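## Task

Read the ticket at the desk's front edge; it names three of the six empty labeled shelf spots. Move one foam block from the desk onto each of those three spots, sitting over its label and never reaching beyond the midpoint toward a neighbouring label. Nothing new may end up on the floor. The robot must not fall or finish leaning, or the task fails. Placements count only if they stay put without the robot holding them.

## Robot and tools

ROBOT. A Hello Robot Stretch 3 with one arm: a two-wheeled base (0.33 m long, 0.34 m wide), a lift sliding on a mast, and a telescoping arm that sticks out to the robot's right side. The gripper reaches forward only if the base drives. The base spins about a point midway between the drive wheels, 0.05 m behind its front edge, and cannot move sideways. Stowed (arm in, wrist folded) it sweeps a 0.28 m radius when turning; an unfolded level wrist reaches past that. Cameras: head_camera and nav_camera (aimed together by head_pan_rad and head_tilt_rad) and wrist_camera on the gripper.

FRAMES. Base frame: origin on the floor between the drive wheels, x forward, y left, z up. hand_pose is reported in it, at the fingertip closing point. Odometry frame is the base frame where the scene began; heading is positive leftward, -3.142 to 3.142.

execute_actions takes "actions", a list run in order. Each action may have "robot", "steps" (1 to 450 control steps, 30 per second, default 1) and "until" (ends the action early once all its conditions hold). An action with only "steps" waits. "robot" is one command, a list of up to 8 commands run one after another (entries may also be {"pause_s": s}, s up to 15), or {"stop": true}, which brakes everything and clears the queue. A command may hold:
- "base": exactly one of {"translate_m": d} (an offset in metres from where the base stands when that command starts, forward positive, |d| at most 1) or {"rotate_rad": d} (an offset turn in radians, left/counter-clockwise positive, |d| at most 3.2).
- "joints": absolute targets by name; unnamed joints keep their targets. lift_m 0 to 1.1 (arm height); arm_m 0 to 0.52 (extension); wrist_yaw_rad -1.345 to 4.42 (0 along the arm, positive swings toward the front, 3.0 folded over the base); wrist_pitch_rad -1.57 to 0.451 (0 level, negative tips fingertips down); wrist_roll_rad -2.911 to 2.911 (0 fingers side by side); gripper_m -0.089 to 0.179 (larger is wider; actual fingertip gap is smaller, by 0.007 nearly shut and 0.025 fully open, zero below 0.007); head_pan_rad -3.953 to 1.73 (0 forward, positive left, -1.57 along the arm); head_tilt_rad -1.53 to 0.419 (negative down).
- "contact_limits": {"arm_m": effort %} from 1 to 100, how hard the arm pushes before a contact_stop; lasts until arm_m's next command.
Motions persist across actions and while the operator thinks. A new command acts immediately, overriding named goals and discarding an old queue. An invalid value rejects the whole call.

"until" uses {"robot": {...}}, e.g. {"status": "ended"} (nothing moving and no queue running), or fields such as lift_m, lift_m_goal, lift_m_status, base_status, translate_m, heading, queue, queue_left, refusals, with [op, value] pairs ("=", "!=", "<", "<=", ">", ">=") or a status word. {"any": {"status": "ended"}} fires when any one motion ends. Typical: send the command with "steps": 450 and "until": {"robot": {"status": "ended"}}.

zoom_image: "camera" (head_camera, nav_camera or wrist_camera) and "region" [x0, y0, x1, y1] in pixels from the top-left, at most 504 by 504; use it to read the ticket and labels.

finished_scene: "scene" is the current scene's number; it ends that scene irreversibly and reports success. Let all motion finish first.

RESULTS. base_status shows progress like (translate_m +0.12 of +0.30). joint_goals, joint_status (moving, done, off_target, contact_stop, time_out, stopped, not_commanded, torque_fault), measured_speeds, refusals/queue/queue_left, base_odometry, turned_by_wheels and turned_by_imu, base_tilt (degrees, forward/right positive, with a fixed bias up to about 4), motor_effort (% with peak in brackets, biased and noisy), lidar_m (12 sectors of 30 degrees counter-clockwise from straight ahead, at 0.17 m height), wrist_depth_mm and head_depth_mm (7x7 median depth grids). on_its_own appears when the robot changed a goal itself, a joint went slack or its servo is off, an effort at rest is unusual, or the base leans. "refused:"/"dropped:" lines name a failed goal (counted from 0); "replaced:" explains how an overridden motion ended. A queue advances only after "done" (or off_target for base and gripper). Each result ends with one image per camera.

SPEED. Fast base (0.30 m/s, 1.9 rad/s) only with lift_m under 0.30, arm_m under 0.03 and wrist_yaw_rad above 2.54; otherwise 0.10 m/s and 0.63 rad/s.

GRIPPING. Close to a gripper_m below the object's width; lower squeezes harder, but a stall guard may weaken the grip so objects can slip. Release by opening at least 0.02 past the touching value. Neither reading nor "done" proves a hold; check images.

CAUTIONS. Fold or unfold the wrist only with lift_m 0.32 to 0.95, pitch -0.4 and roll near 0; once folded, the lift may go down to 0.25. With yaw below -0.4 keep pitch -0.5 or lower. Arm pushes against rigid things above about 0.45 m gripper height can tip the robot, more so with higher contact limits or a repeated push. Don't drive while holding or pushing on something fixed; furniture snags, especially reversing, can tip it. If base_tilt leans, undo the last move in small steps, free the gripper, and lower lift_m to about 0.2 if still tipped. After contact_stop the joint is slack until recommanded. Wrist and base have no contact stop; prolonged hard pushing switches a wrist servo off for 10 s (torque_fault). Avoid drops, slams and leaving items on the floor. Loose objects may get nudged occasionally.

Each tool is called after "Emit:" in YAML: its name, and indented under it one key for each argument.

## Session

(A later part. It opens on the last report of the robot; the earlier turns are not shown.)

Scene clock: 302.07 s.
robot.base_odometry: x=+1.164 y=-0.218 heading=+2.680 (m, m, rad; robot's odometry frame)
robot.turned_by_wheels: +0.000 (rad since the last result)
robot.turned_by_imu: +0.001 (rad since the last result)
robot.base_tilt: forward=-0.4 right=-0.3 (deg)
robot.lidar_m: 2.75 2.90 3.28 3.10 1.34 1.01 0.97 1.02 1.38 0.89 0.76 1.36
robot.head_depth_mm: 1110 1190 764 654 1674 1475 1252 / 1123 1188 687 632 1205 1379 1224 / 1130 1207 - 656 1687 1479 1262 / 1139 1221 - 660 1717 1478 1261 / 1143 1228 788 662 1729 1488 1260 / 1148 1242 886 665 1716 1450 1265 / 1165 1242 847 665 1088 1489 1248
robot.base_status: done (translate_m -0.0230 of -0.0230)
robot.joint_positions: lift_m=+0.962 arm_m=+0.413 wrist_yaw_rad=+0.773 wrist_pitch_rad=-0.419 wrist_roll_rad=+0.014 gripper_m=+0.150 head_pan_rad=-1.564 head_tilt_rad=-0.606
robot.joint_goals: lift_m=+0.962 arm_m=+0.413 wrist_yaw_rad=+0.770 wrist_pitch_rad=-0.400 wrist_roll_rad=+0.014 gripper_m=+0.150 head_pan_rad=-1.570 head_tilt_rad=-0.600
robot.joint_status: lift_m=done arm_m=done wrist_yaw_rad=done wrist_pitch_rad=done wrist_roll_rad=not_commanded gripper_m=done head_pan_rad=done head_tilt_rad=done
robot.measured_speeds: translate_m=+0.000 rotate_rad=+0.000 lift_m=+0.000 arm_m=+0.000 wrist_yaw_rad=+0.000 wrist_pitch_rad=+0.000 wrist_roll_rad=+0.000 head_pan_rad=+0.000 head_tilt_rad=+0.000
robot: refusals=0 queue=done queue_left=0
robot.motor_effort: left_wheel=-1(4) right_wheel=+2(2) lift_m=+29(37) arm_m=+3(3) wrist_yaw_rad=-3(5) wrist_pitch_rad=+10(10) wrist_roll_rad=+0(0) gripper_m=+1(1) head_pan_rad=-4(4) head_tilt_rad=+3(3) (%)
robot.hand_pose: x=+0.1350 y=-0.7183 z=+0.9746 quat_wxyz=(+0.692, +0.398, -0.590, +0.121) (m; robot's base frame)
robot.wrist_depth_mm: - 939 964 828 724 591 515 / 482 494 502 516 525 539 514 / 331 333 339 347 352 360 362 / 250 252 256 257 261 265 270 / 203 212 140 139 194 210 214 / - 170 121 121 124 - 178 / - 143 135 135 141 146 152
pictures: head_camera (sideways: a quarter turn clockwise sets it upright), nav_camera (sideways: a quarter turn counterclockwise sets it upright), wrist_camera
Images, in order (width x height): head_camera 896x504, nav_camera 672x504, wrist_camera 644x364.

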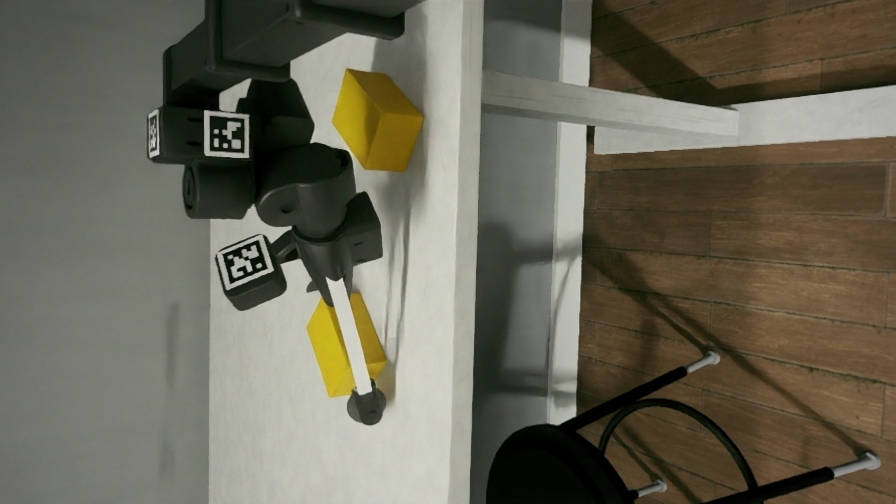

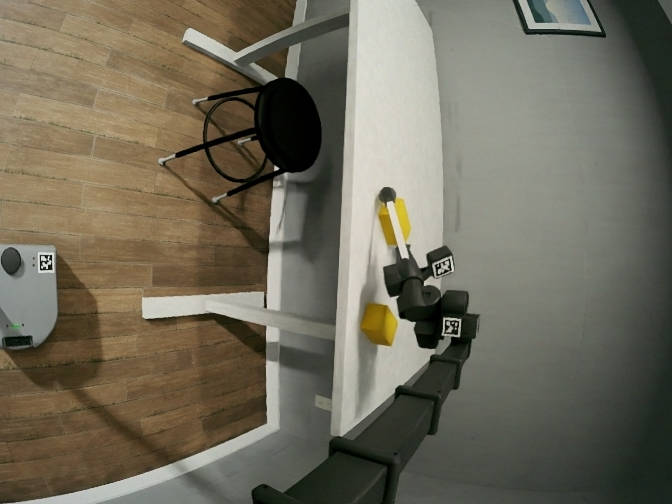

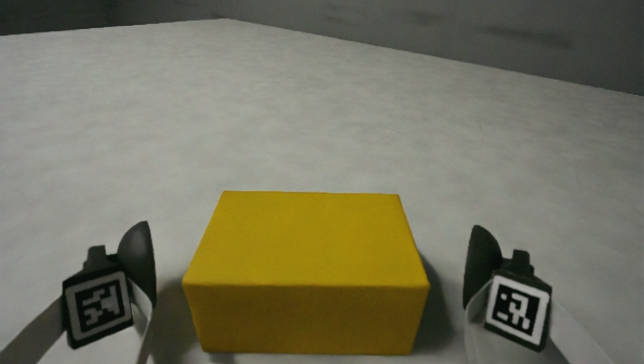

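Emit:
execute_actions:
  actions:
    - {"robot":[{"joints":{"gripper_m":0.055}},{"joints":{"lift_m":0.99}},{"joints":{"arm_m":0.0,"head_tilt_rad":-0.9,"wrist_yaw_rad":1.2}}],"steps":400,"until":{"robot":{"arm_m":["<",0.14]}}}
    - {"robot":{"joints":{"lift_m":0.29,"wrist_yaw_rad":2.62}},"steps":1}
    - {"robot":[{"base":{"rotate_rad":1.657}},{"base":{"translate_m":0.25}}],"steps":300,"until":{"robot":{"status":"ended"}}}
    - {"robot":{"base":{"translate_m":1.0}},"steps":200,"until":{"robot":{"translate_m":[">",0.655]}}}
    - {"robot":{"base":{"translate_m":1.0}},"steps":200,"until":{"robot":{"translate_m":[">",0.655]}}}
    - {"robot":[{"base":{"translate_m":1.0}},{"base":{"rotate_rad":1.467},"joints":{"lift_m":0.685}}],"steps":450,"until":{"robot":{"lift_m":[">",0.4]}}}
    - {"robot":{"joints":{"lift_m":0.685,"wrist_yaw_rad":0.03}},"steps":450,"until":{"robot":{"status":"ended"}}}

Scene clock: 343.03 s.
robot.base_odometry: x=+0.222 y=-2.607 heading=-0.479 (m, m, rad; robot's odometry frame)
robot.turned_by_wheels: +3.124 (rad since the last result)
robot.turned_by_imu: +3.123 (rad since the last result)
robot.base_tilt: forward=-0.5 right=-0.3 (deg)
robot.lidar_m: 0.66 0.69 0.96 2.86 3.43 3.17 2.29 0.80 0.83 0.59 0.57 0.68
robot.head_depth_mm: 514 817 918 812 1310 1238 - / 517 826 922 849 1309 1249 - / 519 829 932 856 640 - - / 522 840 940 861 1251 1245 1134 / 543 827 923 862 1262 1238 1138 / 546 605 727 1310 1437 1268 1137 / 771 905 1075 1325 1435 1279 1140
robot.base_status: done (rotate_rad +1.4669 of +1.4670)
robot.joint_positions: lift_m=+0.685 arm_m=+0.002 wrist_yaw_rad=+0.033 wrist_pitch_rad=-0.420 wrist_roll_rad=+0.014 gripper_m=+0.056 head_pan_rad=-1.564 head_tilt_rad=-0.889
robot.joint_goals: lift_m=+0.685 arm_m=+0.000 wrist_yaw_rad=+0.030 wrist_pitch_rad=-0.400 wrist_roll_rad=+0.014 gripper_m=+0.055 head_pan_rad=-1.570 head_tilt_rad=-0.900
robot.joint_status: lift_m=done arm_m=done wrist_yaw_rad=done wrist_pitch_rad=done wrist_roll_rad=not_commanded gripper_m=done head_pan_rad=done head_tilt_rad=done
robot.measured_speeds: translate_m=+0.000 rotate_rad=+0.000 lift_m=+0.000 arm_m=+0.000 wrist_yaw_rad=+0.000 wrist_pitch_rad=+0.000 wrist_roll_rad=+0.000 head_pan_rad=+0.000 head_tilt_rad=+0.000
robot: refusals=0 queue=done queue_left=0
robot.motor_effort: left_wheel=+0(5) right_wheel=+1(5) lift_m=+37(39) arm_m=-3(5) wrist_yaw_rad=-3(4) wrist_pitch_rad=+11(11) wrist_roll_rad=+0(0) gripper_m=-16(94) head_pan_rad=-4(4) head_tilt_rad=-5(26) (%)
robot.hand_pose: x=-0.0141 y=-0.3707 z=+0.6970 quat_wxyz=(+0.689, +0.158, -0.694, -0.138) (m; robot's base frame)
robot.wrist_depth_mm: 566 313 500 502 503 492 494 / 619 345 511 547 531 535 521 / 650 382 415 410 426 378 413 / 712 710 346 340 346 341 344 / 779 799 139 140 147 707 654 / 797 913 124 125 125 795 698 / 759 826 141 138 713 750 680
pictures: head_camera (sideways: a quarter turn clockwise sets it upright), nav_camera (sideways: a quarter turn counterclockwise sets it upright), wrist_camera
Images, in order (width x height): head_camera 896x504, nav_camera 672x504, wrist_camera 644x364.

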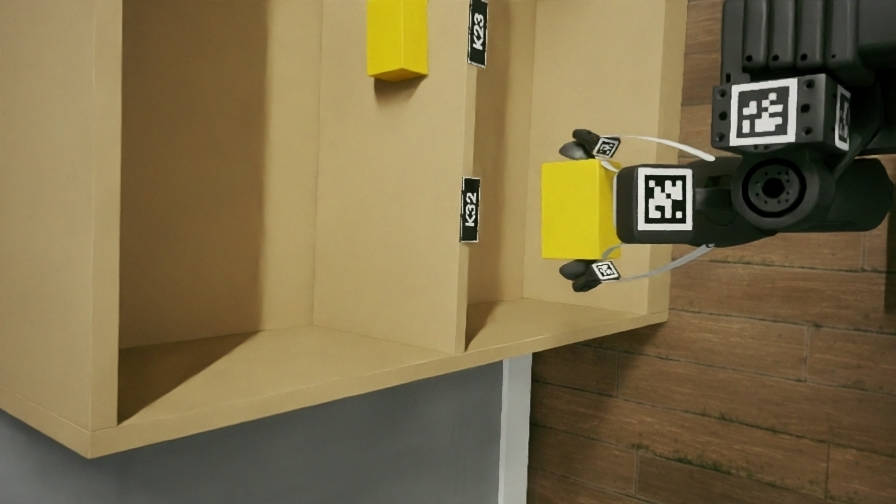

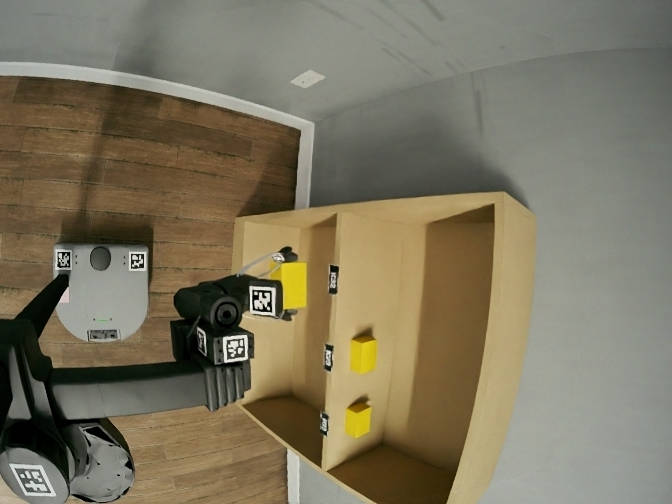

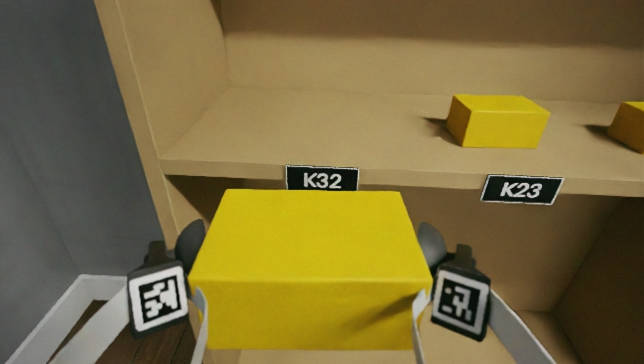

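Emit:
execute_actions:
  actions:
    - {"robot":[{"base":{"translate_m":-0.004},"joints":{"arm_m":0.28}},{"joints":{"lift_m":0.655}},{"joints":{"gripper_m":0.13}},{"joints":{"arm_m":0.1,"lift_m":0.667}}],"steps":450,"until":{"robot":{"status":"ended"}}}

Scene clock: 355.33 s.
robot.base_odometry: x=+0.219 y=-2.605 heading=-0.479 (m, m, rad; robot's odometry frame)
robot.turned_by_wheels: +0.000 (rad since the last result)
robot.turned_by_imu: +0.002 (rad since the last result)
robot.base_tilt: forward=-0.5 right=-0.3 (deg)
robot.lidar_m: 0.67 0.70 0.97 2.87 4.07 3.16 2.29 0.80 0.84 0.60 0.58 0.69
robot.head_depth_mm: 513 821 916 812 1338 - - / 516 823 924 846 1349 - 1133 / 521 832 934 838 - 1222 1133 / 521 835 940 839 1304 1242 1130 / 546 821 920 863 1274 1250 1140 / 548 618 739 1265 1440 1264 1140 / 757 906 1075 1314 1441 1272 1137
robot.base_status: done (translate_m -0.0040 of -0.0040)
robot.joint_positions: lift_m=+0.667 arm_m=+0.100 wrist_yaw_rad=+0.032 wrist_pitch_rad=-0.417 wrist_roll_rad=+0.014 gripper_m=+0.130 head_pan_rad=-1.564 head_tilt_rad=-0.889
robot.joint_goals: lift_m=+0.667 arm_m=+0.100 wrist_yaw_rad=+0.030 wrist_pitch_rad=-0.400 wrist_roll_rad=+0.014 gripper_m=+0.130 head_pan_rad=-1.570 head_tilt_rad=-0.900
robot.joint_status: lift_m=done arm_m=done wrist_yaw_rad=done wrist_pitch_rad=done wrist_roll_rad=not_commanded gripper_m=done head_pan_rad=done head_tilt_rad=done
robot.measured_speeds: translate_m=+0.000 rotate_rad=+0.000 lift_m=+0.000 arm_m=+0.000 wrist_yaw_rad=+0.000 wrist_pitch_rad=+0.000 wrist_roll_rad=+0.000 head_pan_rad=+0.000 head_tilt_rad=+0.000
robot: refusals=0 queue=done queue_left=0
robot.motor_effort: left_wheel=-1(3) right_wheel=+1(2) lift_m=+37(39) arm_m=-3(2) wrist_yaw_rad=-3(4) wrist_pitch_rad=+9(11) wrist_roll_rad=+0(0) gripper_m=+0(83) head_pan_rad=-5(4) head_tilt_rad=-5(6) (%)
robot.hand_pose: x=-0.0144 y=-0.4697 z=+0.6796 quat_wxyz=(+0.689, +0.157, -0.694, -0.137) (m; robot's base frame)
robot.wrist_depth_mm: 214 297 426 420 421 411 403 / 217 302 454 453 447 444 434 / 231 308 368 284 389 304 300 / 604 275 281 283 283 282 284 / 689 278 443 256 254 253 250 / 772 - 627 674 672 623 625 / 780 419 626 723 727 727 650
pictures: head_camera (sideways: a quarter turn clockwise sets it upright), nav_camera (sideways: a quarter turn counterclockwise sets it upright), wrist_camera
Images, in order (width x height): head_camera 896x504, nav_camera 672x504, wrist_camera 644x364.

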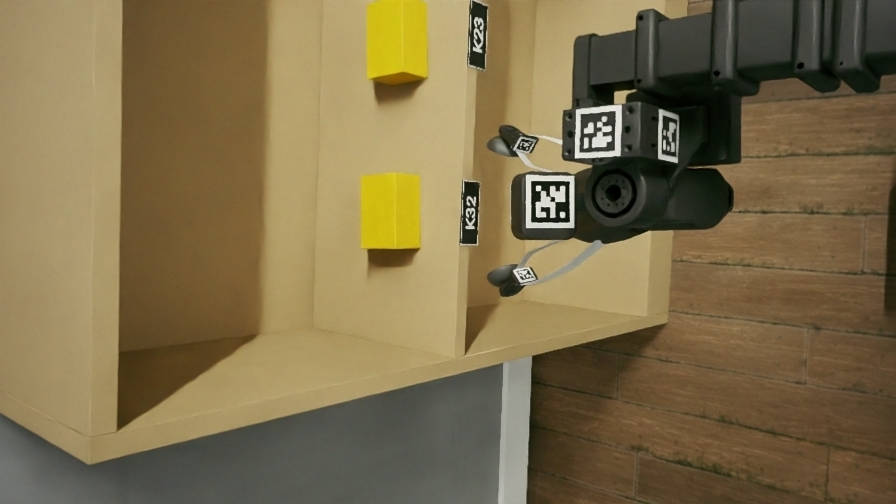

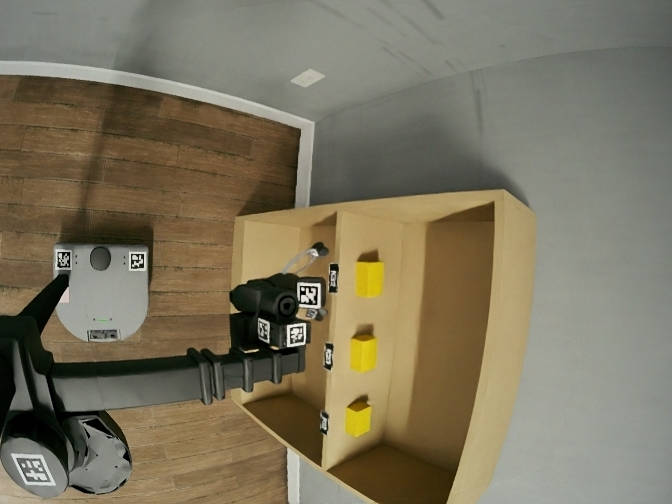

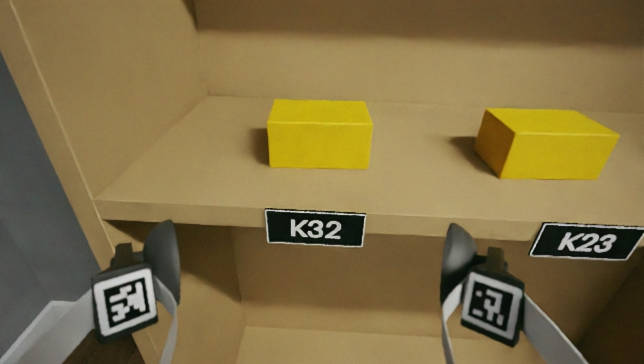

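Emit:
execute_actions:
  actions: []

Scene clock: 361.97 s.
robot.base_odometry: x=+0.219 y=-2.605 heading=-0.479 (m, m, rad; robot's odometry frame)
robot.turned_by_wheels: +0.000 (rad since the last result)
robot.turned_by_imu: +0.001 (rad since the last result)
robot.base_tilt: forward=-0.5 right=-0.3 (deg)
robot.lidar_m: 0.67 0.70 0.97 2.86 4.07 3.18 2.29 0.80 0.83 0.60 0.58 0.69
robot.head_depth_mm: 514 817 917 818 1331 - - / 515 823 924 845 1347 - 1132 / 519 835 933 835 - 1210 1131 / 522 837 944 839 1317 1242 1130 / 544 825 919 857 1270 1248 1140 / 548 618 739 1272 1439 1280 1139 / 759 905 1073 1316 1441 1276 1141
robot.base_status: done (translate_m -0.0040 of -0.0040)
robot.joint_positions: lift_m=+0.667 arm_m=+0.100 wrist_yaw_rad=+0.032 wrist_pitch_rad=-0.417 wrist_roll_rad=+0.014 gripper_m=+0.130 head_pan_rad=-1.564 head_tilt_rad=-0.889
robot.joint_goals: lift_m=+0.667 arm_m=+0.100 wrist_yaw_rad=+0.030 wrist_pitch_rad=-0.400 wrist_roll_rad=+0.014 gripper_m=+0.130 head_pan_rad=-1.570 head_tilt_rad=-0.900
robot.joint_status: lift_m=done arm_m=done wrist_yaw_rad=done wrist_pitch_rad=done wrist_roll_rad=not_commanded gripper_m=done head_pan_rad=done head_tilt_rad=done
robot.measured_speeds: translate_m=+0.000 rotate_rad=+0.000 lift_m=+0.000 arm_m=+0.000 wrist_yaw_rad=+0.000 wrist_pitch_rad=+0.000 wrist_roll_rad=+0.000 head_pan_rad=+0.000 head_tilt_rad=+0.000
robot: refusals=0 queue=done queue_left=0
robot.motor_effort: left_wheel=-1(1) right_wheel=+1(1) lift_m=+36(37) arm_m=-4(4) wrist_yaw_rad=-2(2) wrist_pitch_rad=+9(9) wrist_roll_rad=+0(0) gripper_m=-1(0) head_pan_rad=-4(4) head_tilt_rad=-5(5) (%)
robot.hand_pose: x=-0.0144 y=-0.4697 z=+0.6796 quat_wxyz=(+0.689, +0.157, -0.694, -0.137) (m; robot's base frame)
robot.wrist_depth_mm: 215 301 426 422 413 403 404 / 218 304 456 457 447 446 434 / 231 307 370 284 379 305 298 / 600 272 278 283 287 285 284 / 688 276 439 259 257 249 251 / 744 - 605 690 659 642 652 / 774 408 652 731 744 707 667
pictures: head_camera (sideways: a quarter turn clockwise sets it upright), nav_camera (sideways: a quarter turn counterclockwise sets it upright), wrist_camera
Images, in order (width x height): head_camera 896x504, nav_camera 672x504, wrist_camera 644x364.

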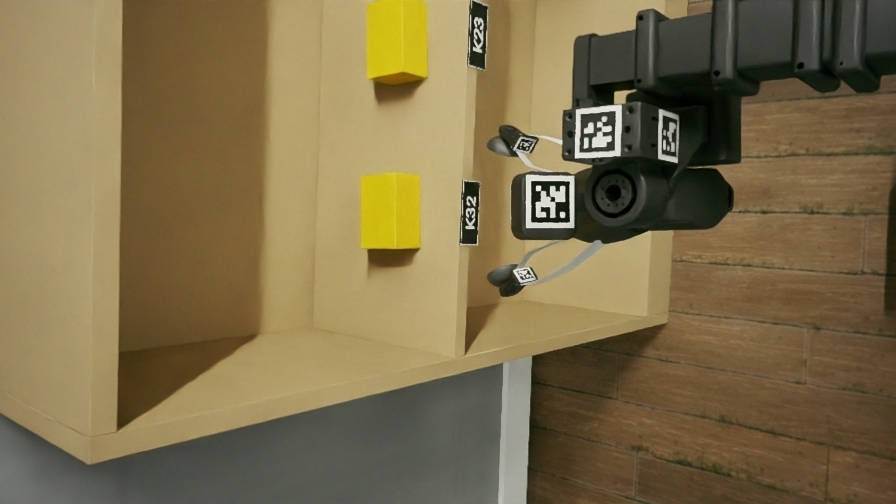

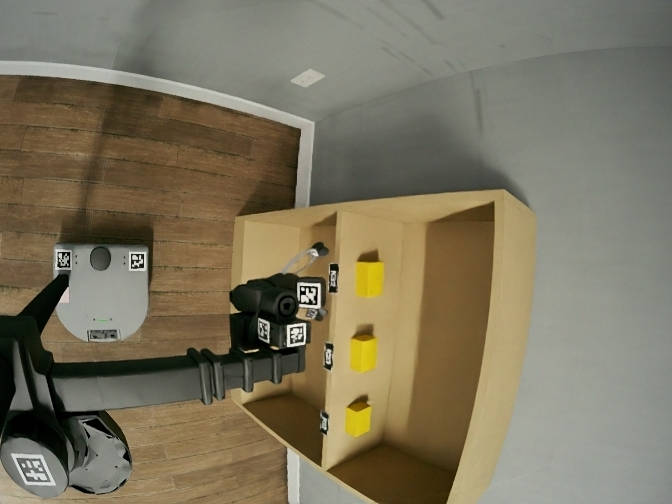

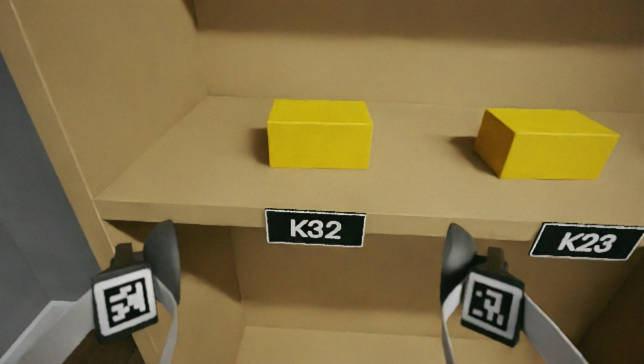

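Emit:
finished_scene:
  scene: 2

The scene is finished: the task was done.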